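# Move the glass graduated cylinder from bench to cart tray

## Task

Pick up the graduated cylinder that is on the shelved bench and stand it upright in the cart's top tray. At the end its base must sit on the tray floor itself, not on the base of another cylinder, and every other cylinder must still be upright inside the tray. No cylinder may topple or reach the room's floor. They are glass, so a drop of more than a few centimetres or a hard knock breaks one and fails the job. Release the cylinder and move the hand away. The robot must not fall or finish leaning. Nothing may depend on the robot holding it in place at the end.

## Robot and tools

ROBOT. A wheeled base with differential drive that cannot move sideways. It carries a lifting column with a tilting head and two six-joint arms, each ending in a parallel gripper. Shoulder height S = 0.90 m + column_m. Folded, as at the start, the robot is 0.73 m long, 0.62 m wide and S + 0.43 m tall, with its front 0.40 m ahead of the column. Loose objects can sometimes get a brief shove from outside.

FRAMES. Base frame: origin on the floor under the column, midway between the drive wheels; x forward, y left, z up. left_hand and right_hand are reported in this frame. Each is the point where the fingers meet, and the tips reach 8 mm past it. The hand's z axis runs along the fingers (quat_wxyz maps (0,0,1) onto it) and its y axis runs across the opening. base_odometry is in the base frame as it stood at scene start. It counts wheel rotation only, so slip shows up as travel. Heading is positive to the left, -3.142 to 3.142.

execute_actions. Arguments: "actions", a list holding one action or none (none just reports), and "cameras", a list drawn from cam_head_left, cam_head_right, cam_left_wrist, cam_right_wrist, nav_camera, all. Omitted, null or ["all"] gives every camera; [] gives none. An action may contain:
- "base", with exactly one key. translate_m is a relative drive in metres, -3 to 3, positive forward. rotate_rad is a relative turn on the spot in radians, -3.2 to 3.2, positive counter-clockwise seen from above.
- "joints", a single map of absolute targets keyed by joint name, covering both arms, column and head. column_m: 0 to 0.8 m. head_tilt_rad: -0.61 to 1.308, where 0 is level and positive tilts down. left_/right_joint1_rad: -2.879 to 2.879. joint2: 0 to 3.141. joint3: 0 to 3.019. joint4: -1.692 to 1.57. joint5: -1.57 to 1.57, a sideways hand swing, positive toward the robot's right. joint6: -2.094 to 2.094, hand roll, positive clockwise seen from behind. left_/right_gripper_m: 0 (closed) to 0.093 m fingertip gap.
- "speeds", optional caps for this action only: translate_m 0.05 to 0.8 m/s, rotate_rad 0.1 to 1 rad/s. The defaults are the maxima. Speeds do not slow the arms.
A base move needing more than 8.667 s is refused, and no action runs longer than 15 s. An unknown key or an out-of-range number rejects the whole call, and nothing moves. A joint or base left out of an action may still be driving toward its earlier target.

OTHER TOOLS. wait: seconds 0 to 10. It commands nothing and returns state and images. zoom_image: camera name plus region [x0, y0, x1, y1] in pixels of that camera's latest full image, at most 504 by 504. read_manual: section "licences" (licence text only, no motion). finished_scene: scene = the current scene's number. It is irreversible and reports whether the task succeeded.

ARM GEOMETRY (approximate). With joint1 at -1.57 (left) or 1.57 (right) and joints 5 and 6 at 0, the arm works in a vertical plane straight ahead, 0.23 m to that side of the column. Define a = j2 - 0.35, b = 1.05 + j2 - j3 and c = b - j4, where c = 1.57 means fingers straight down. The hand then sits 0.12 + 0.39 sin a + 0.38 cos b + 0.25 cos c ahead and S + 0.39 cos a - 0.38 sin b - 0.25 sin c up. For example, j2, j3, j4 = 0.93, 0.78, 0.14 gives 0.60 m ahead and 0.25 m under S. The real hand usually lands up to 5 cm lower and nearer the column, or about 12 cm with a heavy load, so trust the reported hand position. Reach is about 1 m from the shoulder. Below 0.4 m height the base housing blocks a hand closer than 0.45 m ahead. Keep column_m at 0.3 or above while moving an arm near the floor. Targets within about 0.03 rad of the current reading (0.08 for joints 2 and 3) may not move at all. For a gentle touch, step about 0.05 rad per call from your previous target.

GRIPPER. The fingers are 7 cm long. The outside width is the opening +1 cm at the tips and +5 cm at the base. The body is 10 by 7 cm, and the wrist camera sticks out 11 cm on one side. To grip, command an opening smaller than the object; off_target is then normal. A reported opening 0.002 m or more above its target means something is held. A light cylinder carries best with the fingers near vertical.

RESULT LINES. base_status and joint_status report done, off_target, contact_stop (base or column only), time_out or not_followed. "joint command not followed" with a "cause:" line means a safety check blocked an arm near the other arm, its own body or an obstacle. To clear it, move the offending joints back by at least 0.05 rad, or move the other arm or the base away. on_its_own lists uncommanded behaviour; "held at" there is a target, not a position. motor_effort covers left_wheel and right_wheel only, in percent, with the peak in brackets. base_tilt is in degrees, forward and right positive. If turned_by_wheels and turned_by_imu disagree by 0.05 rad or more and over about 4 %, the base hit something or slipped. wheel_motors_off = 1 means the wheels were cut for overload. MOTOR HOT warns from 85 °C, and OVER-TEMPERATURE FAULT means the arm dropped at 100 °C. If any call reports a stop, the remaining motion calls in that reply are skipped.

CAUTIONS. Lower the column slowly onto surfaces: it halts with contact_stop when a hand load changes, and will not go down again until it has risen 0.2 m. If the base stalls, back off 0.05 m before turning. A table edge higher than 0.30 m can slide over the housing and hit the column. Pushing for about 3 s shuts the wheels off for 2 s. A blocked arm keeps pushing and heats up; ease it by sending its current joint readings back as targets. Never let the arms collide or press on each other. Lower the glass gently onto the tray floor, open the gripper, lift straight up and back away before finishing. Faster robot motion is better.

Each tool is called after "Call:" by a JSON object that holds its "fn" and its "kwargs", one argument or row to a line.

## Session

Call:
{"fn": "execute_actions", "kwargs": {
  "actions": []
}}

Scene clock: 0.00 s.
base_odometry: x=+0.000 y=+0.000 heading=+0.000 (m, m, rad; odometry frame)
turned_by_wheels: +0.000 (rad since the last result)
turned_by_imu: +0.000 (rad since the last result)
base_tilt: forward=-0.4 right=+0.2 (deg)
base_status: not commanded
joint_positions: column_m=+0.555 head_tilt_rad=+0.890 left_joint1_rad=-1.572 left_joint2_rad=+0.875 left_joint3_rad=+0.407 left_joint4_rad=-0.946 left_joint5_rad=+0.019 left_joint6_rad=+0.065 left_gripper_m=+0.095 right_joint1_rad=+1.560 right_joint2_rad=+0.871 right_joint3_rad=+0.440 right_joint4_rad=-0.971 right_joint5_rad=-0.023 right_joint6_rad=+0.064 right_gripper_m=+0.094
joint_status: not commanded
wheel_motors_off: 0
motor_effort: left_wheel=+1 right_wheel=+2 (%)
left_hand: x=+0.1480 y=+0.2210 z=+1.2537 quat_wxyz=(+0.430, -0.026, -0.902, +0.023) (m; base frame)
right_hand: x=+0.1628 y=-0.2240 z=+1.2531 quat_wxyz=(+0.425, -0.038, -0.904, +0.007) (m; base frame)
pictures: cam_head_left, cam_head_right, cam_left_wrist, cam_right_wrist, nav_camera
Images, in order (width x height): cam_head_left 504x504, cam_head_right 504x504, cam_left_wrist 616x616, cam_right_wrist 616x616, nav_camera 504x504.

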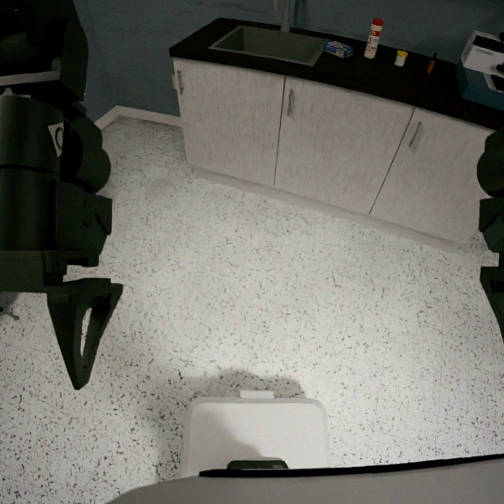

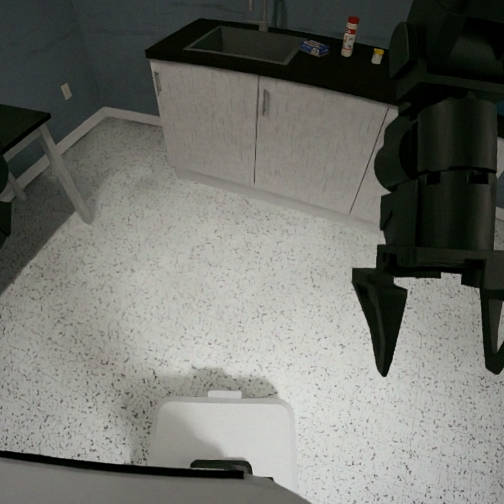

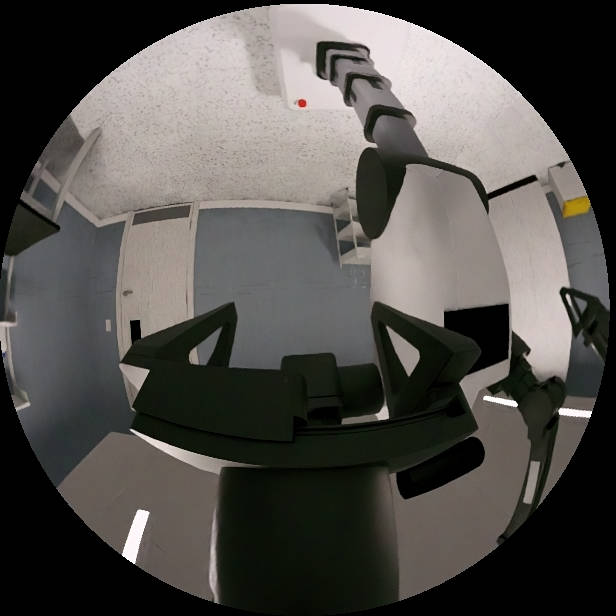

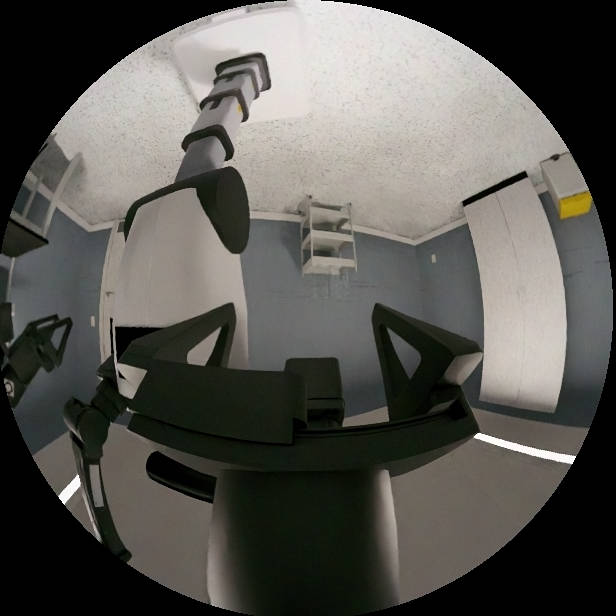

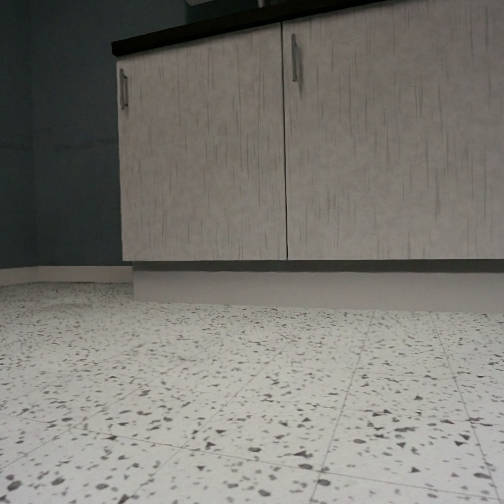

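Bench left, cart behind.

Call:
{"fn": "execute_actions", "kwargs": {
  "actions": [
    {"base":{"rotate_rad":1.3},"joints":{"head_tilt_rad":0.5,"right_joint2_rad":0.9,"right_joint3_rad":0.75,"right_joint4_rad":1.0,"right_joint1_rad":1.57,"right_joint5_rad":0,"right_joint6_rad":0}}
  ],
  "cameras": ["cam_head_left","cam_right_wrist"]
}}

Scene clock: 3.03 s.
base_odometry: x=+0.000 y=+0.000 heading=+1.298 (m, m, rad; odometry frame)
turned_by_wheels: +1.298 (rad since the last result)
turned_by_imu: +1.288 (rad since the last result)
base_tilt: forward=-0.5 right=+0.3 (deg)
base_status: done
joint_positions: column_m=+0.555 head_tilt_rad=+0.518 left_joint1_rad=-1.572 left_joint2_rad=+0.875 left_joint3_rad=+0.407 left_joint4_rad=-0.946 left_joint5_rad=+0.019 left_joint6_rad=+0.065 left_gripper_m=+0.095 right_joint1_rad=+1.560 right_joint2_rad=+0.894 right_joint3_rad=+0.749 right_joint4_rad=+0.974 right_joint5_rad=+0.000 right_joint6_rad=+0.009 right_gripper_m=+0.094
joint_status: all done
wheel_motors_off: 0
motor_effort: left_wheel=-10(49) right_wheel=+9(52) (%)
left_hand: x=+0.1480 y=+0.2210 z=+1.2537 quat_wxyz=(+0.430, -0.026, -0.902, +0.023) (m; base frame)
right_hand: x=+0.7057 y=-0.2295 z=+1.3775 quat_wxyz=(-0.626, -0.003, -0.780, +0.002) (m; base frame)
pictures: cam_head_left, cam_right_wrist
Images, in order (width x height): cam_head_left 504x504, cam_right_wrist 616x616.

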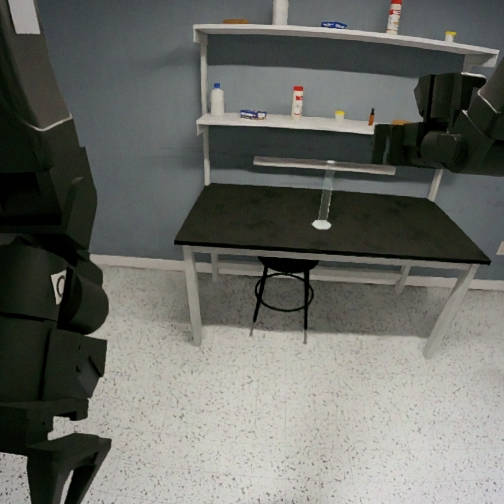

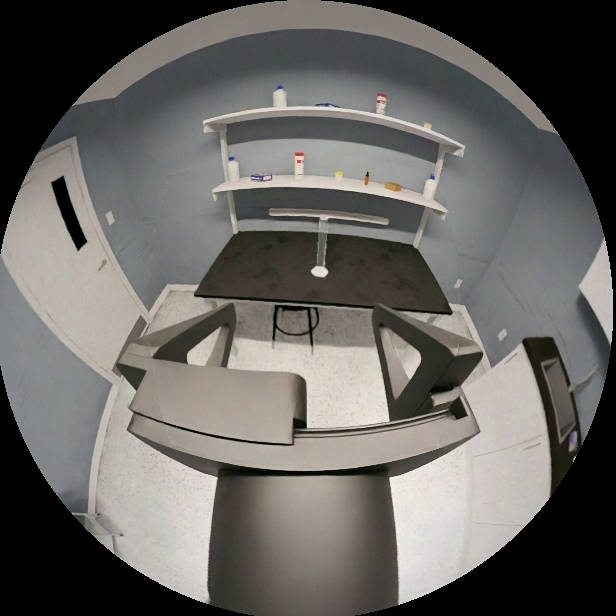

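Call:
{"fn": "execute_actions", "kwargs": {
  "actions": [
    {"base":{"rotate_rad":-0.05},"joints":{"column_m":0.28}}
  ],
  "cameras": []
}}

Call:
{"fn": "execute_actions", "kwargs": {
  "actions": [
    {"base":{"translate_m":0.6}}
  ],
  "cameras": ["cam_head_left","cam_right_wrist"]
}}

Scene clock: 7.27 s.
base_odometry: x=+0.000 y=+0.000 heading=+1.249 (m, m, rad; odometry frame)
turned_by_wheels: -0.049 (rad since the last result)
turned_by_imu: -0.051 (rad since the last result)
base_tilt: forward=-0.5 right=+0.2 (deg)
base_status: done
joint_positions: column_m=+0.280 head_tilt_rad=+0.518 left_joint1_rad=-1.572 left_joint2_rad=+0.875 left_joint3_rad=+0.407 left_joint4_rad=-0.946 left_joint5_rad=+0.019 left_joint6_rad=+0.065 left_gripper_m=+0.095 right_joint1_rad=+1.560 right_joint2_rad=+0.894 right_joint3_rad=+0.749 right_joint4_rad=+0.974 right_joint5_rad=+0.000 right_joint6_rad=+0.009 right_gripper_m=+0.094
joint_status: all done
wheel_motors_off: 0
motor_effort: left_wheel=+6(15) right_wheel=-6(13) (%)
left_hand: x=+0.1480 y=+0.2210 z=+0.9787 quat_wxyz=(+0.430, -0.026, -0.902, +0.023) (m; base frame)
right_hand: x=+0.7057 y=-0.2296 z=+1.1025 quat_wxyz=(-0.626, -0.003, -0.780, +0.002) (m; base frame)
pictures: none
No camera images: the call's "cameras" was empty. Leave "cameras" out to get every camera's image.

Scene clock: 10.03 s.
base_odometry: x=+0.190 y=+0.569 heading=+1.250 (m, m, rad; odometry frame)
turned_by_wheels: +0.001 (rad since the last result)
turned_by_imu: +0.001 (rad since the last result)
base_tilt: forward=-0.5 right=+0.2 (deg)
base_status: done
joint_positions: column_m=+0.280 head_tilt_rad=+0.518 left_joint1_rad=-1.572 left_joint2_rad=+0.875 left_joint3_rad=+0.408 left_joint4_rad=-0.946 left_joint5_rad=+0.019 left_joint6_rad=+0.065 left_gripper_m=+0.095 right_joint1_rad=+1.560 right_joint2_rad=+0.894 right_joint3_rad=+0.748 right_joint4_rad=+0.974 right_joint5_rad=+0.000 right_joint6_rad=+0.009 right_gripper_m=+0.094
joint_status: not commanded
wheel_motors_off: 0
motor_effort: left_wheel=+0(69) right_wheel=-1(50) (%)
left_hand: x=+0.1488 y=+0.2210 z=+0.9784 quat_wxyz=(+0.430, -0.026, -0.902, +0.023) (m; base frame)
right_hand: x=+0.7054 y=-0.2296 z=+1.1022 quat_wxyz=(-0.626, -0.003, -0.780, +0.002) (m; base frame)
pictures: cam_head_left, cam_right_wrist
Images, in order (width x height): cam_head_left 504x504, cam_right_wrist 616x616.

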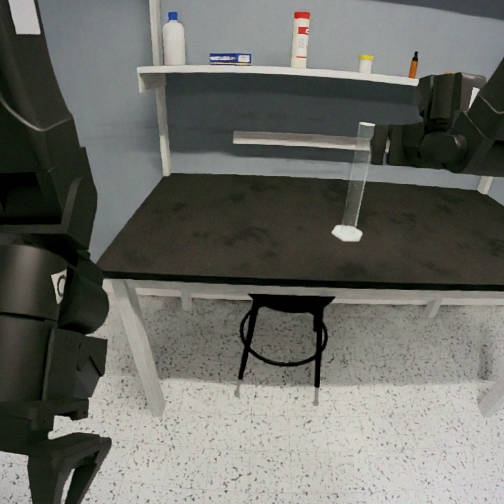

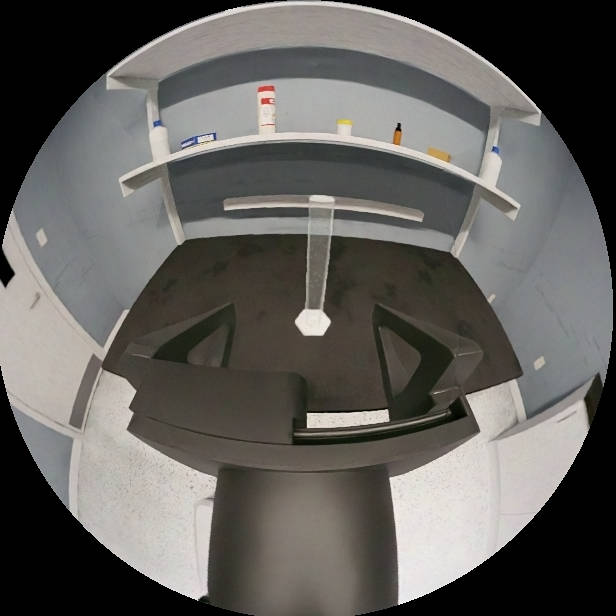

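Call:
{"fn": "execute_actions", "kwargs": {
  "actions": [
    {"base":{"rotate_rad":-0.03},"joints":{"column_m":0.18}}
  ],
  "cameras": []
}}

Call:
{"fn": "execute_actions", "kwargs": {
  "actions": [
    {"base":{"translate_m":0.17},"speeds":{"translate_m":0.15}}
  ],
  "cameras": ["cam_head_left","cam_right_wrist"]
}}

Scene clock: 11.97 s.
base_odometry: x=+0.190 y=+0.569 heading=+1.223 (m, m, rad; odometry frame)
turned_by_wheels: -0.027 (rad since the last result)
turned_by_imu: -0.028 (rad since the last result)
base_tilt: forward=-0.5 right=+0.2 (deg)
base_status: done
joint_positions: column_m=+0.180 head_tilt_rad=+0.518 left_joint1_rad=-1.572 left_joint2_rad=+0.875 left_joint3_rad=+0.408 left_joint4_rad=-0.946 left_joint5_rad=+0.019 left_joint6_rad=+0.065 left_gripper_m=+0.095 right_joint1_rad=+1.560 right_joint2_rad=+0.894 right_joint3_rad=+0.748 right_joint4_rad=+0.974 right_joint5_rad=+0.000 right_joint6_rad=+0.009 right_gripper_m=+0.094
joint_status: all done
wheel_motors_off: 0
motor_effort: left_wheel=+4(53) right_wheel=-2(47) (%)
left_hand: x=+0.1488 y=+0.2210 z=+0.8784 quat_wxyz=(+0.430, -0.026, -0.902, +0.023) (m; base frame)
right_hand: x=+0.7054 y=-0.2295 z=+1.0022 quat_wxyz=(-0.626, -0.003, -0.780, +0.002) (m; base frame)
pictures: none
No camera images: the call's "cameras" was empty. Leave "cameras" out to get every camera's image.

Scene clock: 14.03 s.
base_odometry: x=+0.248 y=+0.729 heading=+1.222 (m, m, rad; odometry frame)
turned_by_wheels: -0.001 (rad since the last result)
turned_by_imu: -0.001 (rad since the last result)
base_tilt: forward=-0.5 right=+0.3 (deg)
base_status: done
joint_positions: column_m=+0.180 head_tilt_rad=+0.518 left_joint1_rad=-1.572 left_joint2_rad=+0.875 left_joint3_rad=+0.406 left_joint4_rad=-0.946 left_joint5_rad=+0.019 left_joint6_rad=+0.065 left_gripper_m=+0.095 right_joint1_rad=+1.560 right_joint2_rad=+0.894 right_joint3_rad=+0.746 right_joint4_rad=+0.974 right_joint5_rad=+0.000 right_joint6_rad=+0.009 right_gripper_m=+0.094
joint_status: not commanded
wheel_motors_off: 0
motor_effort: left_wheel=+0(36) right_wheel=+1(48) (%)
left_hand: x=+0.1479 y=+0.2210 z=+0.8787 quat_wxyz=(+0.430, -0.026, -0.902, +0.023) (m; base frame)
right_hand: x=+0.7046 y=-0.2295 z=+1.0015 quat_wxyz=(-0.625, -0.003, -0.781, +0.002) (m; base frame)
pictures: cam_head_left, cam_right_wrist
Images, in order (width x height): cam_head_left 504x504, cam_right_wrist 616x616.

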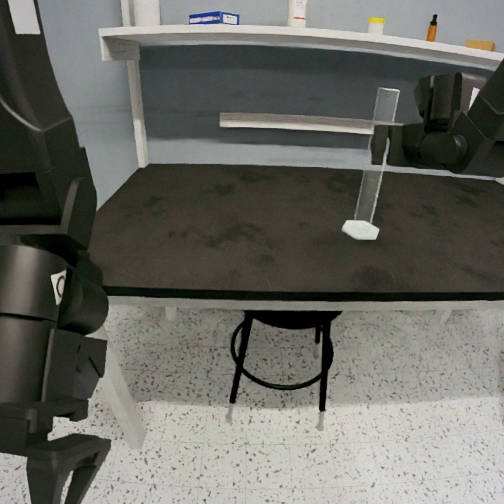

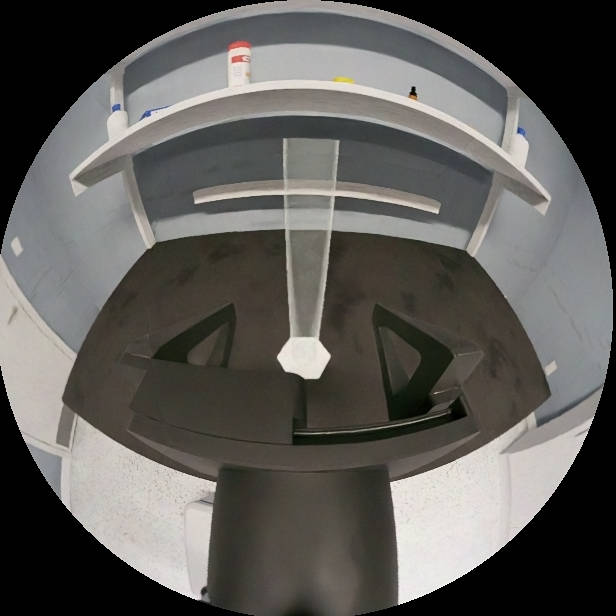

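Call:
{"fn": "execute_actions", "kwargs": {
  "actions": [
    {"base":{"translate_m":0.09},"speeds":{"translate_m":0.08}}
  ],
  "cameras": ["cam_head_left","cam_right_wrist"]
}}

Scene clock: 16.03 s.
base_odometry: x=+0.278 y=+0.814 heading=+1.221 (m, m, rad; odometry frame)
turned_by_wheels: -0.001 (rad since the last result)
turned_by_imu: -0.001 (rad since the last result)
base_tilt: forward=-0.5 right=+0.2 (deg)
base_status: done
joint_positions: column_m=+0.180 head_tilt_rad=+0.518 left_joint1_rad=-1.572 left_joint2_rad=+0.875 left_joint3_rad=+0.405 left_joint4_rad=-0.946 left_joint5_rad=+0.019 left_joint6_rad=+0.065 left_gripper_m=+0.095 right_joint1_rad=+1.560 right_joint2_rad=+0.894 right_joint3_rad=+0.746 right_joint4_rad=+0.974 right_joint5_rad=+0.000 right_joint6_rad=+0.009 right_gripper_m=+0.094
joint_status: not commanded
wheel_motors_off: 0
motor_effort: left_wheel=-1(33) right_wheel=+1(33) (%)
left_hand: x=+0.1473 y=+0.2210 z=+0.8789 quat_wxyz=(+0.431, -0.026, -0.902, +0.023) (m; base frame)
right_hand: x=+0.7043 y=-0.2295 z=+1.0012 quat_wxyz=(-0.625, -0.003, -0.781, +0.002) (m; base frame)
pictures: cam_head_left, cam_right_wrist
Images, in order (width x height): cam_head_left 504x504, cam_right_wrist 616x616.

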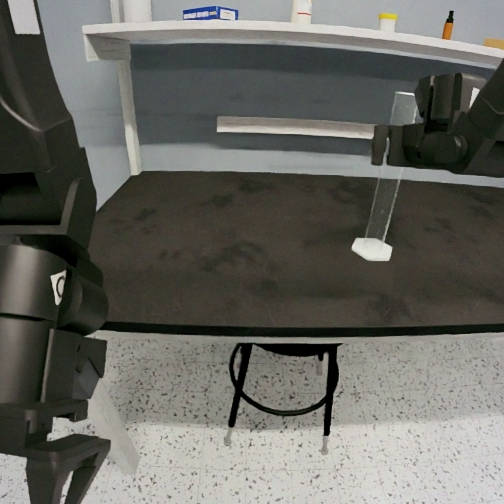

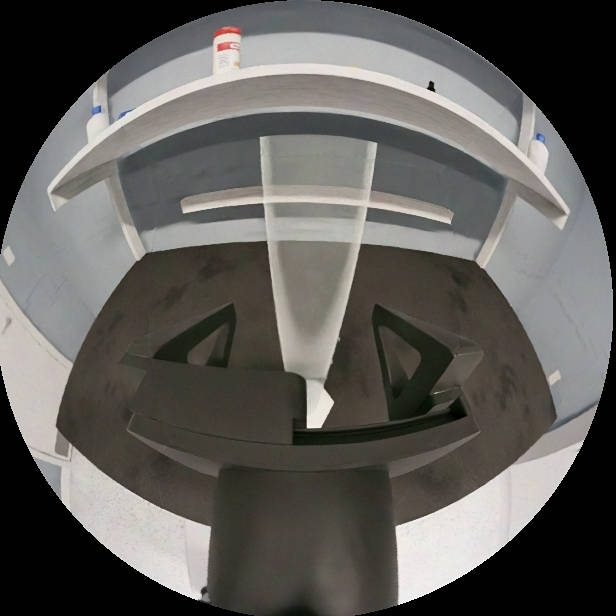

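Call:
{"fn": "execute_actions", "kwargs": {
  "actions": [
    {"base":{"translate_m":0.035},"speeds":{"translate_m":0.05},"joints":{"column_m":0.2}}
  ],
  "cameras": []
}}

Call:
{"fn": "execute_actions", "kwargs": {
  "actions": [
    {"joints":{"right_gripper_m":0.02}}
  ],
  "cameras": []
}}

Call:
{"fn": "execute_actions", "kwargs": {
  "actions": [
    {"joints":{"column_m":0.24}}
  ],
  "cameras": ["cam_head_left","cam_right_wrist"]
}}

Scene clock: 17.60 s.
base_odometry: x=+0.290 y=+0.847 heading=+1.221 (m, m, rad; odometry frame)
turned_by_wheels: +0.000 (rad since the last result)
turned_by_imu: -0.001 (rad since the last result)
base_tilt: forward=-0.5 right=+0.2 (deg)
base_status: done
joint_positions: column_m=+0.200 head_tilt_rad=+0.518 left_joint1_rad=-1.572 left_joint2_rad=+0.875 left_joint3_rad=+0.405 left_joint4_rad=-0.946 left_joint5_rad=+0.019 left_joint6_rad=+0.065 left_gripper_m=+0.095 right_joint1_rad=+1.560 right_joint2_rad=+0.894 right_joint3_rad=+0.745 right_joint4_rad=+0.974 right_joint5_rad=+0.000 right_joint6_rad=+0.009 right_gripper_m=+0.094
joint_status: all done
wheel_motors_off: 0
motor_effort: left_wheel=+1(32) right_wheel=+1(36) (%)
left_hand: x=+0.1473 y=+0.2210 z=+0.8988 quat_wxyz=(+0.431, -0.026, -0.902, +0.023) (m; base frame)
right_hand: x=+0.7038 y=-0.2295 z=+1.0206 quat_wxyz=(-0.624, -0.003, -0.781, +0.002) (m; base frame)
pictures: none
No camera images: the call's "cameras" was empty. Leave "cameras" out to get every camera's image.

Scene clock: 18.27 s.
base_odometry: x=+0.290 y=+0.847 heading=+1.221 (m, m, rad; odometry frame)
turned_by_wheels: +0.000 (rad since the last result)
turned_by_imu: +0.000 (rad since the last result)
base_tilt: forward=-0.5 right=+0.3 (deg)
base_status: not commanded
joint_positions: column_m=+0.200 head_tilt_rad=+0.518 left_joint1_rad=-1.572 left_joint2_rad=+0.875 left_joint3_rad=+0.405 left_joint4_rad=-0.946 left_joint5_rad=+0.019 left_joint6_rad=+0.065 left_gripper_m=+0.095 right_joint1_rad=+1.560 right_joint2_rad=+0.894 right_joint3_rad=+0.745 right_joint4_rad=+0.974 right_joint5_rad=+0.000 right_joint6_rad=+0.009 right_gripper_m=+0.040
joint_status: right_gripper_m off_target (ended at +0.040, target +0.020)
wheel_motors_off: 0
motor_effort: left_wheel=+0(2) right_wheel=+1(1) (%)
left_hand: x=+0.1473 y=+0.2210 z=+0.8988 quat_wxyz=(+0.431, -0.026, -0.902, +0.023) (m; base frame)
right_hand: x=+0.7039 y=-0.2295 z=+1.0207 quat_wxyz=(-0.624, -0.003, -0.781, +0.003) (m; base frame)
pictures: none
No camera images: the call's "cameras" was empty. Leave "cameras" out to get every camera's image.

Scene clock: 19.37 s.
base_odometry: x=+0.290 y=+0.847 heading=+1.221 (m, m, rad; odometry frame)
turned_by_wheels: +0.000 (rad since the last result)
turned_by_imu: +0.000 (rad since the last result)
base_tilt: forward=-0.5 right=+0.3 (deg)
base_status: not commanded
joint_positions: column_m=+0.240 head_tilt_rad=+0.518 left_joint1_rad=-1.572 left_joint2_rad=+0.875 left_joint3_rad=+0.405 left_joint4_rad=-0.946 left_joint5_rad=+0.019 left_joint6_rad=+0.065 left_gripper_m=+0.095 right_joint1_rad=+1.560 right_joint2_rad=+0.896 right_joint3_rad=+0.745 right_joint4_rad=+0.974 right_joint5_rad=+0.000 right_joint6_rad=+0.009 right_gripper_m=+0.040
joint_status: all done
wheel_motors_off: 0
motor_effort: left_wheel=+1(1) right_wheel=+1(2) (%)
left_hand: x=+0.1473 y=+0.2210 z=+0.9388 quat_wxyz=(+0.431, -0.026, -0.902, +0.023) (m; base frame)
right_hand: x=+0.7037 y=-0.2295 z=+1.0596 quat_wxyz=(-0.624, -0.003, -0.782, +0.003) (m; base frame)
pictures: cam_head_left, cam_right_wrist
Images, in order (width x height): cam_head_left 504x504, cam_right_wrist 616x616.

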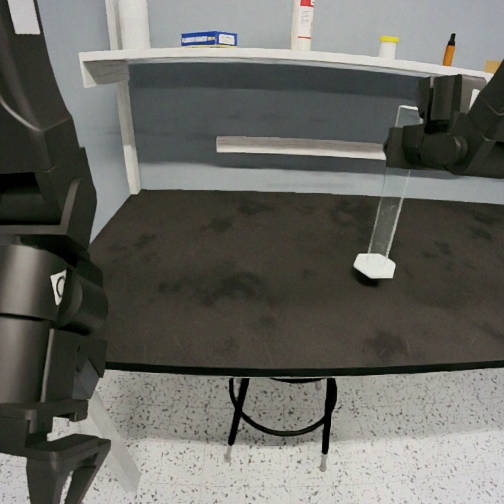

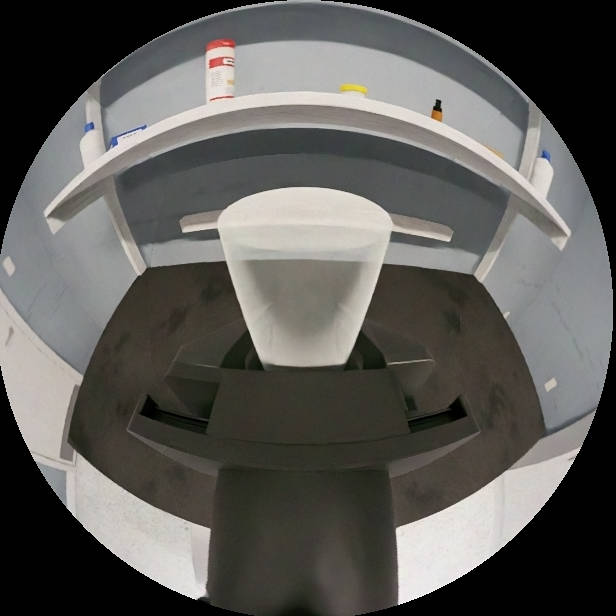

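Call:
{"fn": "execute_actions", "kwargs": {
  "actions": [
    {"base":{"translate_m":-1.7},"speeds":{"translate_m":0.4}}
  ],
  "cameras": []
}}

Call:
{"fn": "execute_actions", "kwargs": {
  "actions": [
    {"base":{"rotate_rad":1.65},"speeds":{"rotate_rad":0.5},"joints":{"column_m":0.5,"head_tilt_rad":0.6}}
  ],
  "cameras": ["cam_head_left","cam_head_right"]
}}

Scene clock: 25.17 s.
base_odometry: x=-0.292 y=-0.750 heading=+1.220 (m, m, rad; odometry frame)
turned_by_wheels: +0.000 (rad since the last result)
turned_by_imu: -0.005 (rad since the last result)
base_tilt: forward=-0.5 right=+0.2 (deg)
base_status: done
joint_positions: column_m=+0.240 head_tilt_rad=+0.518 left_joint1_rad=-1.572 left_joint2_rad=+0.875 left_joint3_rad=+0.406 left_joint4_rad=-0.946 left_joint5_rad=+0.019 left_joint6_rad=+0.065 left_gripper_m=+0.095 right_joint1_rad=+1.560 right_joint2_rad=+0.897 right_joint3_rad=+0.742 right_joint4_rad=+0.974 right_joint5_rad=+0.000 right_joint6_rad=+0.009 right_gripper_m=+0.040
joint_status: not commanded
wheel_motors_off: 0
motor_effort: left_wheel=+0(38) right_wheel=+1(62) (%)
left_hand: x=+0.1475 y=+0.2210 z=+0.9387 quat_wxyz=(+0.431, -0.026, -0.902, +0.023) (m; base frame)
right_hand: x=+0.7025 y=-0.2295 z=+1.0577 quat_wxyz=(-0.622, -0.003, -0.783, +0.003) (m; base frame)
pictures: none
No camera images: the call's "cameras" was empty. Leave "cameras" out to get every camera's image.

Scene clock: 29.63 s.
base_odometry: x=-0.293 y=-0.750 heading=+2.869 (m, m, rad; odometry frame)
turned_by_wheels: +1.648 (rad since the last result)
turned_by_imu: +1.635 (rad since the last result)
base_tilt: forward=-0.5 right=+0.2 (deg)
base_status: done
joint_positions: column_m=+0.500 head_tilt_rad=+0.604 left_joint1_rad=-1.572 left_joint2_rad=+0.875 left_joint3_rad=+0.406 left_joint4_rad=-0.946 left_joint5_rad=+0.019 left_joint6_rad=+0.065 left_gripper_m=+0.095 right_joint1_rad=+1.561 right_joint2_rad=+0.898 right_joint3_rad=+0.741 right_joint4_rad=+0.974 right_joint5_rad=+0.000 right_joint6_rad=+0.008 right_gripper_m=+0.040
joint_status: all done
wheel_motors_off: 0
motor_effort: left_wheel=-10(41) right_wheel=+8(59) (%)
left_hand: x=+0.1475 y=+0.2210 z=+1.1987 quat_wxyz=(+0.431, -0.026, -0.902, +0.023) (m; base frame)
right_hand: x=+0.7023 y=-0.2294 z=+1.3173 quat_wxyz=(-0.622, -0.002, -0.783, +0.003) (m; base frame)
pictures: cam_head_left, cam_head_right
Images, in order (width x height): cam_head_left 504x504, cam_head_right 504x504.

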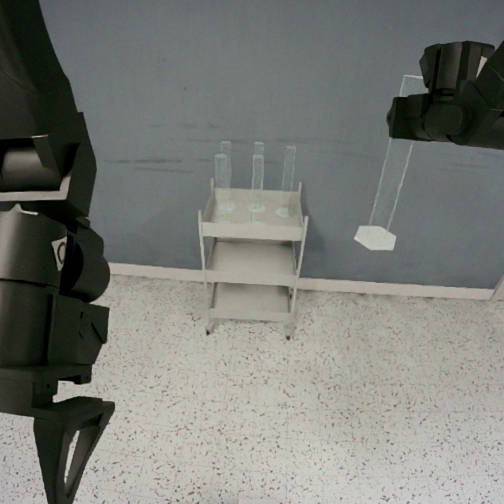

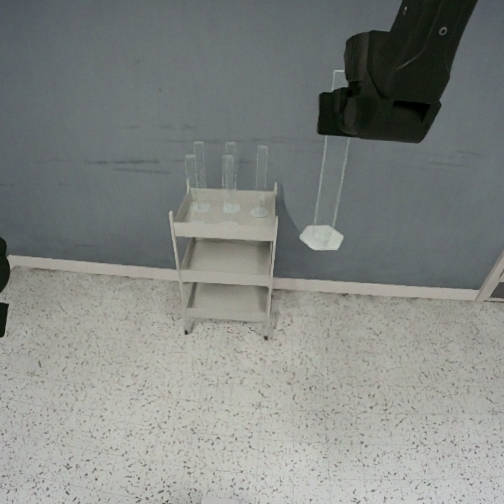

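Call:
{"fn": "execute_actions", "kwargs": {
  "actions": [
    {"base":{"rotate_rad":0.09},"speeds":{"rotate_rad":0.3},"joints":{"column_m":0.38,"head_tilt_rad":0.8}}
  ],
  "cameras": []
}}

Call:
{"fn": "execute_actions", "kwargs": {
  "actions": [
    {"base":{"translate_m":0.4},"speeds":{"translate_m":0.3}}
  ],
  "cameras": ["cam_head_left","cam_head_right","cam_right_wrist"]
}}

Scene clock: 31.83 s.
base_odometry: x=-0.293 y=-0.750 heading=+2.957 (m, m, rad; odometry frame)
turned_by_wheels: +0.088 (rad since the last result)
turned_by_imu: +0.087 (rad since the last result)
base_tilt: forward=-0.5 right=+0.2 (deg)
base_status: done
joint_positions: column_m=+0.380 head_tilt_rad=+0.802 left_joint1_rad=-1.572 left_joint2_rad=+0.875 left_joint3_rad=+0.406 left_joint4_rad=-0.946 left_joint5_rad=+0.019 left_joint6_rad=+0.065 left_gripper_m=+0.095 right_joint1_rad=+1.561 right_joint2_rad=+0.898 right_joint3_rad=+0.741 right_joint4_rad=+0.974 right_joint5_rad=+0.000 right_joint6_rad=+0.008 right_gripper_m=+0.040
joint_status: all done
wheel_motors_off: 0
motor_effort: left_wheel=-10(36) right_wheel=+10(33) (%)
left_hand: x=+0.1475 y=+0.2210 z=+1.0789 quat_wxyz=(+0.431, -0.026, -0.902, +0.023) (m; base frame)
right_hand: x=+0.7023 y=-0.2290 z=+1.1975 quat_wxyz=(-0.622, -0.002, -0.783, +0.002) (m; base frame)
pictures: none
No camera images: the call's "cameras" was empty. Leave "cameras" out to get every camera's image.

Scene clock: 34.47 s.
base_odometry: x=-0.686 y=-0.677 heading=+2.957 (m, m, rad; odometry frame)
turned_by_wheels: +0.001 (rad since the last result)
turned_by_imu: +0.000 (rad since the last result)
base_tilt: forward=-0.5 right=+0.2 (deg)
base_status: done
joint_positions: column_m=+0.380 head_tilt_rad=+0.803 left_joint1_rad=-1.572 left_joint2_rad=+0.875 left_joint3_rad=+0.406 left_joint4_rad=-0.946 left_joint5_rad=+0.019 left_joint6_rad=+0.065 left_gripper_m=+0.095 right_joint1_rad=+1.561 right_joint2_rad=+0.899 right_joint3_rad=+0.740 right_joint4_rad=+0.974 right_joint5_rad=+0.000 right_joint6_rad=+0.008 right_gripper_m=+0.040
joint_status: not commanded
wheel_motors_off: 0
motor_effort: left_wheel=+0(55) right_wheel=+0(59) (%)
left_hand: x=+0.1475 y=+0.2210 z=+1.0789 quat_wxyz=(+0.431, -0.026, -0.902, +0.023) (m; base frame)
right_hand: x=+0.7014 y=-0.2290 z=+1.1961 quat_wxyz=(-0.620, -0.002, -0.784, +0.002) (m; base frame)
pictures: cam_head_left, cam_head_right, cam_right_wrist
Images, in order (width x height): cam_head_left 504x504, cam_head_right 504x504, cam_right_wrist 616x616.

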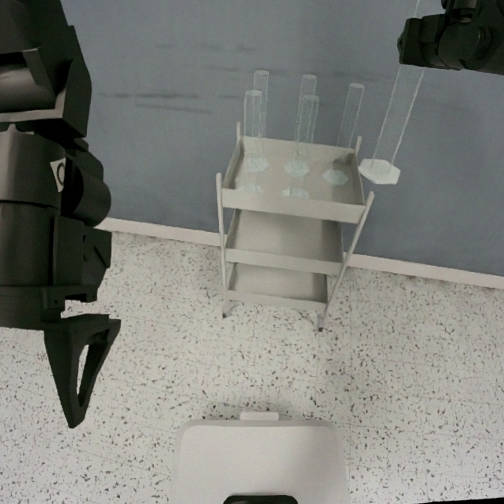

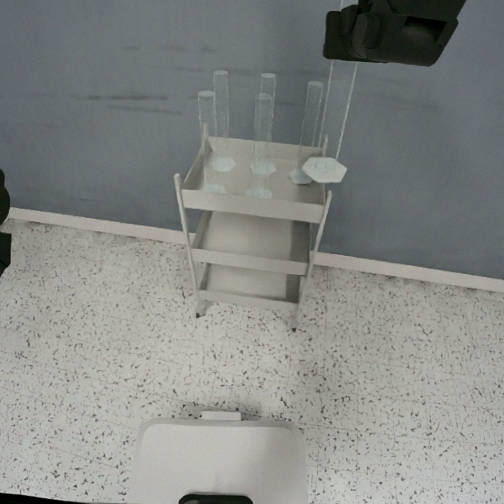

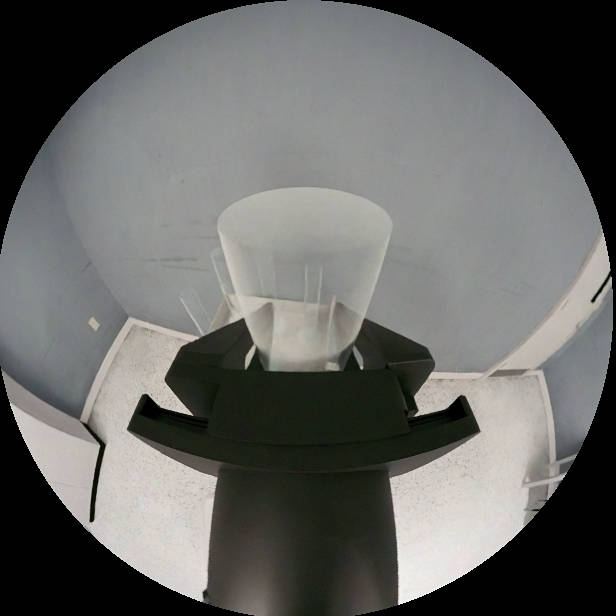

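Call:
{"fn": "execute_actions", "kwargs": {
  "actions": [
    {"base":{"translate_m":0.13},"speeds":{"translate_m":0.1},"joints":{"column_m":0.27,"head_tilt_rad":0.9}}
  ],
  "cameras": ["cam_head_left","cam_head_right"]
}}

Scene clock: 36.73 s.
base_odometry: x=-0.814 y=-0.653 heading=+2.957 (m, m, rad; odometry frame)
turned_by_wheels: +0.000 (rad since the last result)
turned_by_imu: -0.001 (rad since the last result)
base_tilt: forward=-0.5 right=+0.2 (deg)
base_status: done
joint_positions: column_m=+0.270 head_tilt_rad=+0.901 left_joint1_rad=-1.572 left_joint2_rad=+0.874 left_joint3_rad=+0.406 left_joint4_rad=-0.946 left_joint5_rad=+0.019 left_joint6_rad=+0.065 left_gripper_m=+0.095 right_joint1_rad=+1.561 right_joint2_rad=+0.901 right_joint3_rad=+0.738 right_joint4_rad=+0.974 right_joint5_rad=+0.000 right_joint6_rad=+0.008 right_gripper_m=+0.040
joint_status: all done
wheel_motors_off: 0
motor_effort: left_wheel=+1(36) right_wheel=+0(32) (%)
left_hand: x=+0.1478 y=+0.2210 z=+0.9688 quat_wxyz=(+0.430, -0.026, -0.902, +0.023) (m; base frame)
right_hand: x=+0.7006 y=-0.2291 z=+1.0844 quat_wxyz=(-0.619, -0.002, -0.785, +0.002) (m; base frame)
pictures: cam_head_left, cam_head_right
Images, in order (width x height): cam_head_left 504x504, cam_head_right 504x504.

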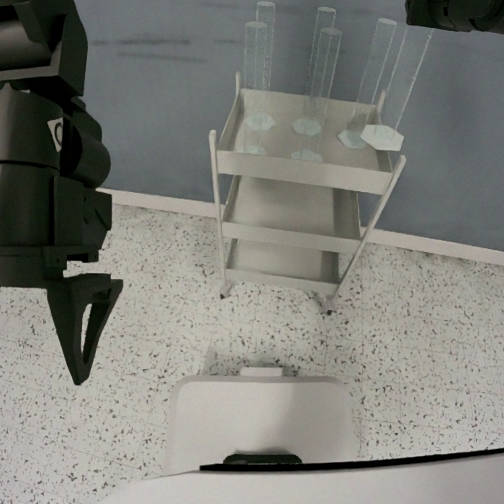

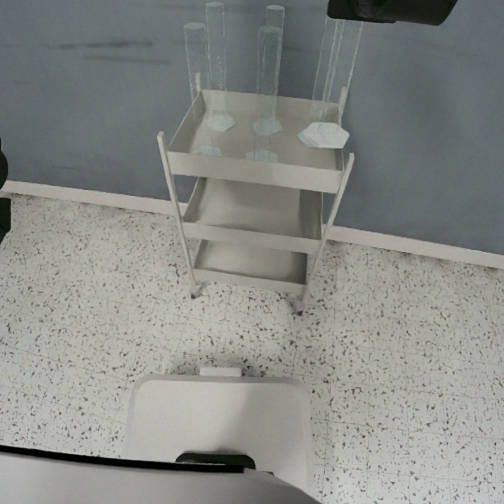

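Call:
{"fn": "execute_actions", "kwargs": {
  "actions": [
    {"base":{"translate_m":0.1},"speeds":{"translate_m":0.06}}
  ],
  "cameras": []
}}

Call:
{"fn": "execute_actions", "kwargs": {
  "actions": [
    {"joints":{"column_m":0.22,"head_tilt_rad":0.7}}
  ],
  "cameras": ["cam_head_left","cam_head_right","cam_right_wrist"]
}}

Scene clock: 39.20 s.
base_odometry: x=-0.912 y=-0.635 heading=+2.957 (m, m, rad; odometry frame)
turned_by_wheels: +0.000 (rad since the last result)
turned_by_imu: -0.001 (rad since the last result)
base_tilt: forward=-0.5 right=+0.3 (deg)
base_status: done
joint_positions: column_m=+0.270 head_tilt_rad=+0.902 left_joint1_rad=-1.572 left_joint2_rad=+0.874 left_joint3_rad=+0.406 left_joint4_rad=-0.946 left_joint5_rad=+0.019 left_joint6_rad=+0.065 left_gripper_m=+0.095 right_joint1_rad=+1.561 right_joint2_rad=+0.901 right_joint3_rad=+0.737 right_joint4_rad=+0.974 right_joint5_rad=+0.000 right_joint6_rad=+0.008 right_gripper_m=+0.040
joint_status: not commanded
wheel_motors_off: 0
motor_effort: left_wheel=-2(36) right_wheel=+0(33) (%)
left_hand: x=+0.1476 y=+0.2210 z=+0.9689 quat_wxyz=(+0.431, -0.026, -0.902, +0.023) (m; base frame)
right_hand: x=+0.7003 y=-0.2291 z=+1.0839 quat_wxyz=(-0.619, -0.002, -0.786, +0.002) (m; base frame)
pictures: none
No camera images: the call's "cameras" was empty. Leave "cameras" out to get every camera's image.

Scene clock: 40.43 s.
base_odometry: x=-0.912 y=-0.635 heading=+2.957 (m, m, rad; odometry frame)
turned_by_wheels: +0.000 (rad since the last result)
turned_by_imu: +0.000 (rad since the last result)
base_tilt: forward=-0.5 right=+0.3 (deg)
base_status: not commanded
joint_positions: column_m=+0.220 head_tilt_rad=+0.717 left_joint1_rad=-1.572 left_joint2_rad=+0.874 left_joint3_rad=+0.406 left_joint4_rad=-0.946 left_joint5_rad=+0.019 left_joint6_rad=+0.065 left_gripper_m=+0.095 right_joint1_rad=+1.561 right_joint2_rad=+0.901 right_joint3_rad=+0.737 right_joint4_rad=+0.974 right_joint5_rad=+0.000 right_joint6_rad=+0.008 right_gripper_m=+0.040
joint_status: all done
wheel_motors_off: 0
motor_effort: left_wheel=+1(1) right_wheel=+0(0) (%)
left_hand: x=+0.1476 y=+0.2210 z=+0.9189 quat_wxyz=(+0.431, -0.026, -0.902, +0.023) (m; base frame)
right_hand: x=+0.7003 y=-0.2291 z=+1.0339 quat_wxyz=(-0.619, -0.002, -0.786, +0.002) (m; base frame)
pictures: cam_head_left, cam_head_right, cam_right_wrist
Images, in order (width x height): cam_head_left 504x504, cam_head_right 504x504, cam_right_wrist 616x616.

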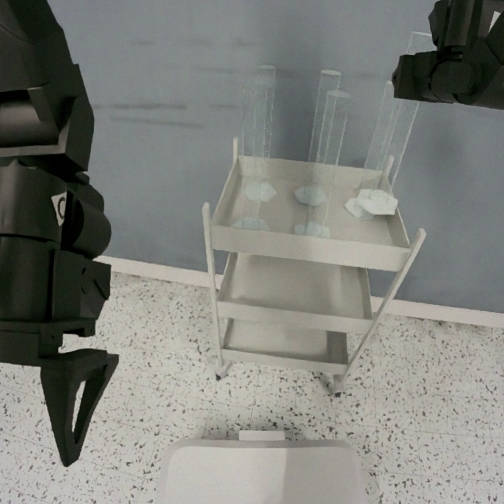

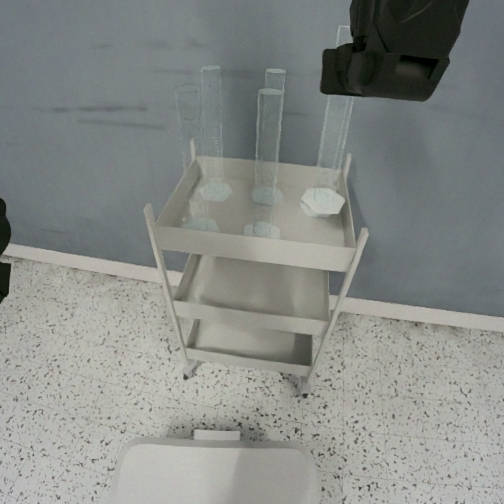

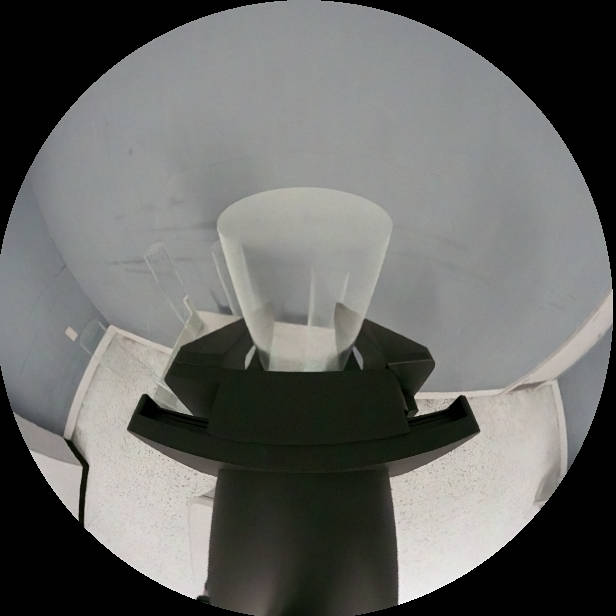

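Call:
{"fn": "execute_actions", "kwargs": {
  "actions": [
    {"base":{"rotate_rad":-0.02},"speeds":{"rotate_rad":0.1},"joints":{"column_m":0.16}}
  ],
  "cameras": ["cam_head_left","cam_head_right"]
}}

Call:
{"fn": "zoom_image", "kwargs": {
  "camera": "cam_head_left",
  "region": [250,100,470,300]
}}

Scene clock: 41.87 s.
base_odometry: x=-0.912 y=-0.635 heading=+2.939 (m, m, rad; odometry frame)
turned_by_wheels: -0.019 (rad since the last result)
turned_by_imu: -0.019 (rad since the last result)
base_tilt: forward=-0.4 right=+0.2 (deg)
base_status: done
joint_positions: column_m=+0.160 head_tilt_rad=+0.717 left_joint1_rad=-1.572 left_joint2_rad=+0.874 left_joint3_rad=+0.406 left_joint4_rad=-0.946 left_joint5_rad=+0.019 left_joint6_rad=+0.065 left_gripper_m=+0.095 right_joint1_rad=+1.562 right_joint2_rad=+0.901 right_joint3_rad=+0.737 right_joint4_rad=+0.974 right_joint5_rad=+0.000 right_joint6_rad=+0.008 right_gripper_m=+0.040
joint_status: all done
wheel_motors_off: 0
motor_effort: left_wheel=+0(37) right_wheel=-2(33) (%)
left_hand: x=+0.1476 y=+0.2210 z=+0.8589 quat_wxyz=(+0.431, -0.026, -0.902, +0.023) (m; base frame)
right_hand: x=+0.7003 y=-0.2289 z=+0.9740 quat_wxyz=(-0.619, -0.002, -0.786, +0.002) (m; base frame)
pictures: cam_head_left, cam_head_right
Images, in order (width x height): cam_head_left 504x504, cam_head_right 504x504.

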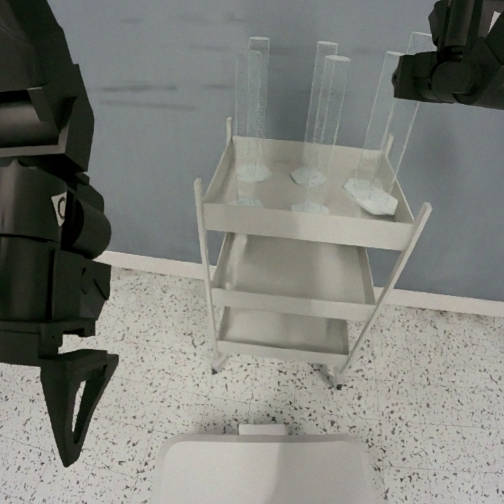

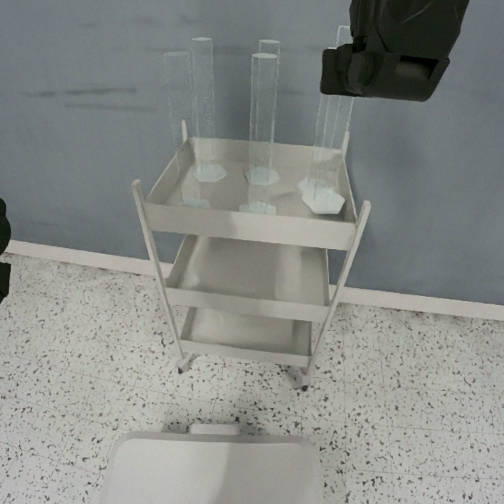

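Region (250, 100, 470, 300) of cam_head_left's 504x504 image, scaled by 2.291, with more detail than that image has; it fills the top 458 rows of this view, and the rest is white.

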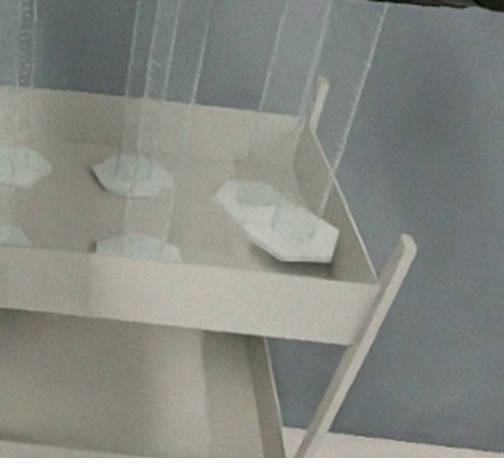

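Call:
{"fn": "execute_actions", "kwargs": {
  "actions": [
    {"base":{"translate_m":-0.012},"speeds":{"translate_m":0.05},"joints":{"column_m":0.128}}
  ],
  "cameras": ["cam_head_left"]
}}

Call:
{"fn": "zoom_image", "kwargs": {
  "camera": "cam_head_left",
  "region": [250,100,470,300]
}}

Scene clock: 42.90 s.
base_odometry: x=-0.900 y=-0.637 heading=+2.940 (m, m, rad; odometry frame)
turned_by_wheels: +0.001 (rad since the last result)
turned_by_imu: +0.001 (rad since the last result)
base_tilt: forward=-0.4 right=+0.2 (deg)
base_status: done
joint_positions: column_m=+0.128 head_tilt_rad=+0.716 left_joint1_rad=-1.572 left_joint2_rad=+0.874 left_joint3_rad=+0.404 left_joint4_rad=-0.946 left_joint5_rad=+0.019 left_joint6_rad=+0.065 left_gripper_m=+0.095 right_joint1_rad=+1.562 right_joint2_rad=+0.901 right_joint3_rad=+0.737 right_joint4_rad=+0.974 right_joint5_rad=+0.000 right_joint6_rad=+0.008 right_gripper_m=+0.040
joint_status: all done
wheel_motors_off: 0
motor_effort: left_wheel=+1(41) right_wheel=-2(45) (%)
left_hand: x=+0.1465 y=+0.2210 z=+0.8272 quat_wxyz=(+0.431, -0.026, -0.901, +0.023) (m; base frame)
right_hand: x=+0.6999 y=-0.2289 z=+0.9414 quat_wxyz=(-0.618, -0.002, -0.786, +0.002) (m; base frame)
pictures: cam_head_left
Images, in order (width x height): cam_head_left 504x504.

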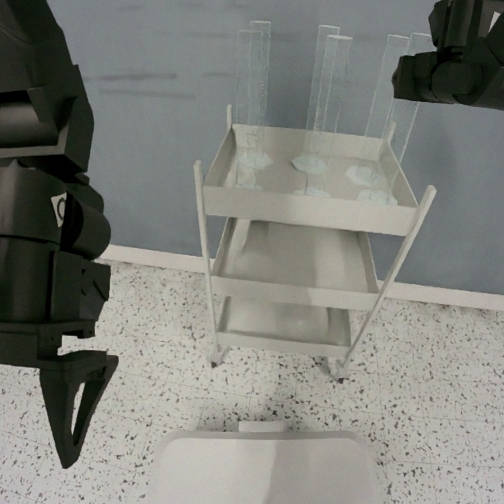

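Region (250, 100, 470, 300) of cam_head_left's 504x504 image, scaled by 2.291, with more detail than that image has; it fills the top 458 rows of this view, and the rest is white.

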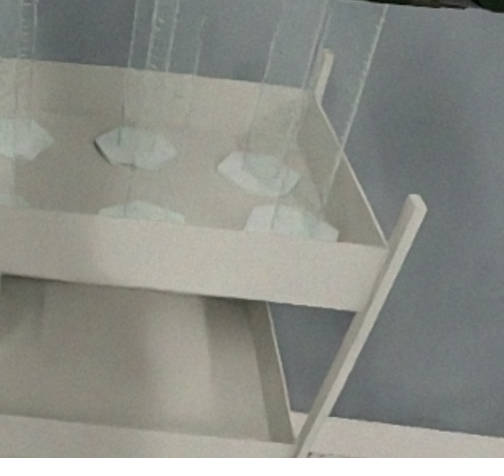

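Call:
{"fn": "execute_actions", "kwargs": {
  "actions": [
    {"joints":{"column_m":0.112}}
  ],
  "cameras": []
}}

Call:
{"fn": "execute_actions", "kwargs": {
  "actions": [
    {"joints":{"right_gripper_m":0.075}}
  ],
  "cameras": []
}}

Call:
{"fn": "execute_actions", "kwargs": {
  "actions": [
    {"base":{"translate_m":-0.3},"speeds":{"translate_m":0.15}}
  ],
  "cameras": ["cam_head_left"]
}}

Call:
{"fn": "finished_scene", "kwargs": {
  "scene": 1
}}

Scene clock: 43.80 s.
base_odometry: x=-0.900 y=-0.637 heading=+2.940 (m, m, rad; odometry frame)
turned_by_wheels: +0.000 (rad since the last result)
turned_by_imu: +0.000 (rad since the last result)
base_tilt: forward=-0.5 right=+0.2 (deg)
base_status: not commanded
joint_positions: column_m=+0.112 head_tilt_rad=+0.716 left_joint1_rad=-1.572 left_joint2_rad=+0.874 left_joint3_rad=+0.404 left_joint4_rad=-0.946 left_joint5_rad=+0.019 left_joint6_rad=+0.065 left_gripper_m=+0.095 right_joint1_rad=+1.562 right_joint2_rad=+0.901 right_joint3_rad=+0.737 right_joint4_rad=+0.974 right_joint5_rad=+0.000 right_joint6_rad=+0.008 right_gripper_m=+0.040
joint_status: all done
wheel_motors_off: 0
motor_effort: left_wheel=+2(1) right_wheel=-3(3) (%)
left_hand: x=+0.1465 y=+0.2210 z=+0.8112 quat_wxyz=(+0.431, -0.026, -0.901, +0.023) (m; base frame)
right_hand: x=+0.6999 y=-0.2289 z=+0.9254 quat_wxyz=(-0.618, -0.002, -0.786, +0.002) (m; base frame)
pictures: none
No camera images: the call's "cameras" was empty. Leave "cameras" out to get every camera's image.

Scene clock: 44.40 s.
base_odometry: x=-0.900 y=-0.637 heading=+2.940 (m, m, rad; odometry frame)
turned_by_wheels: +0.000 (rad since the last result)
turned_by_imu: +0.000 (rad since the last result)
base_tilt: forward=-0.5 right=+0.2 (deg)
base_status: not commanded
joint_positions: column_m=+0.112 head_tilt_rad=+0.716 left_joint1_rad=-1.572 left_joint2_rad=+0.874 left_joint3_rad=+0.404 left_joint4_rad=-0.946 left_joint5_rad=+0.019 left_joint6_rad=+0.065 left_gripper_m=+0.095 right_joint1_rad=+1.562 right_joint2_rad=+0.901 right_joint3_rad=+0.737 right_joint4_rad=+0.974 right_joint5_rad=+0.000 right_joint6_rad=+0.008 right_gripper_m=+0.075
joint_status: all done
wheel_motors_off: 0
motor_effort: left_wheel=+2(2) right_wheel=-3(4) (%)
left_hand: x=+0.1465 y=+0.2210 z=+0.8112 quat_wxyz=(+0.431, -0.026, -0.901, +0.023) (m; base frame)
right_hand: x=+0.6999 y=-0.2289 z=+0.9254 quat_wxyz=(-0.618, -0.002, -0.786, +0.002) (m; base frame)
pictures: none
No camera images: the call's "cameras" was empty. Leave "cameras" out to get every camera's image.

Scene clock: 47.33 s.
base_odometry: x=-0.606 y=-0.697 heading=+2.937 (m, m, rad; odometry frame)
turned_by_wheels: -0.002 (rad since the last result)
turned_by_imu: -0.004 (rad since the last result)
base_tilt: forward=-0.5 right=+0.3 (deg)
base_status: done
joint_positions: column_m=+0.112 head_tilt_rad=+0.716 left_joint1_rad=-1.572 left_joint2_rad=+0.874 left_joint3_rad=+0.404 left_joint4_rad=-0.946 left_joint5_rad=+0.019 left_joint6_rad=+0.065 left_gripper_m=+0.095 right_joint1_rad=+1.562 right_joint2_rad=+0.901 right_joint3_rad=+0.737 right_joint4_rad=+0.974 right_joint5_rad=+0.000 right_joint6_rad=+0.008 right_gripper_m=+0.075
joint_status: not commanded
wheel_motors_off: 0
motor_effort: left_wheel=-2(47) right_wheel=+2(52) (%)
left_hand: x=+0.1467 y=+0.2210 z=+0.8112 quat_wxyz=(+0.431, -0.026, -0.902, +0.023) (m; base frame)
right_hand: x=+0.7002 y=-0.2289 z=+0.9257 quat_wxyz=(-0.618, -0.002, -0.786, +0.002) (m; base frame)
pictures: cam_head_left
Images, in order (width x height): cam_head_left 504x504.

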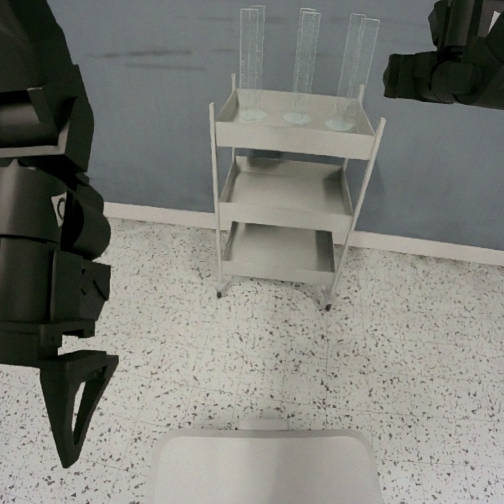

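The scene is finished: the task was done.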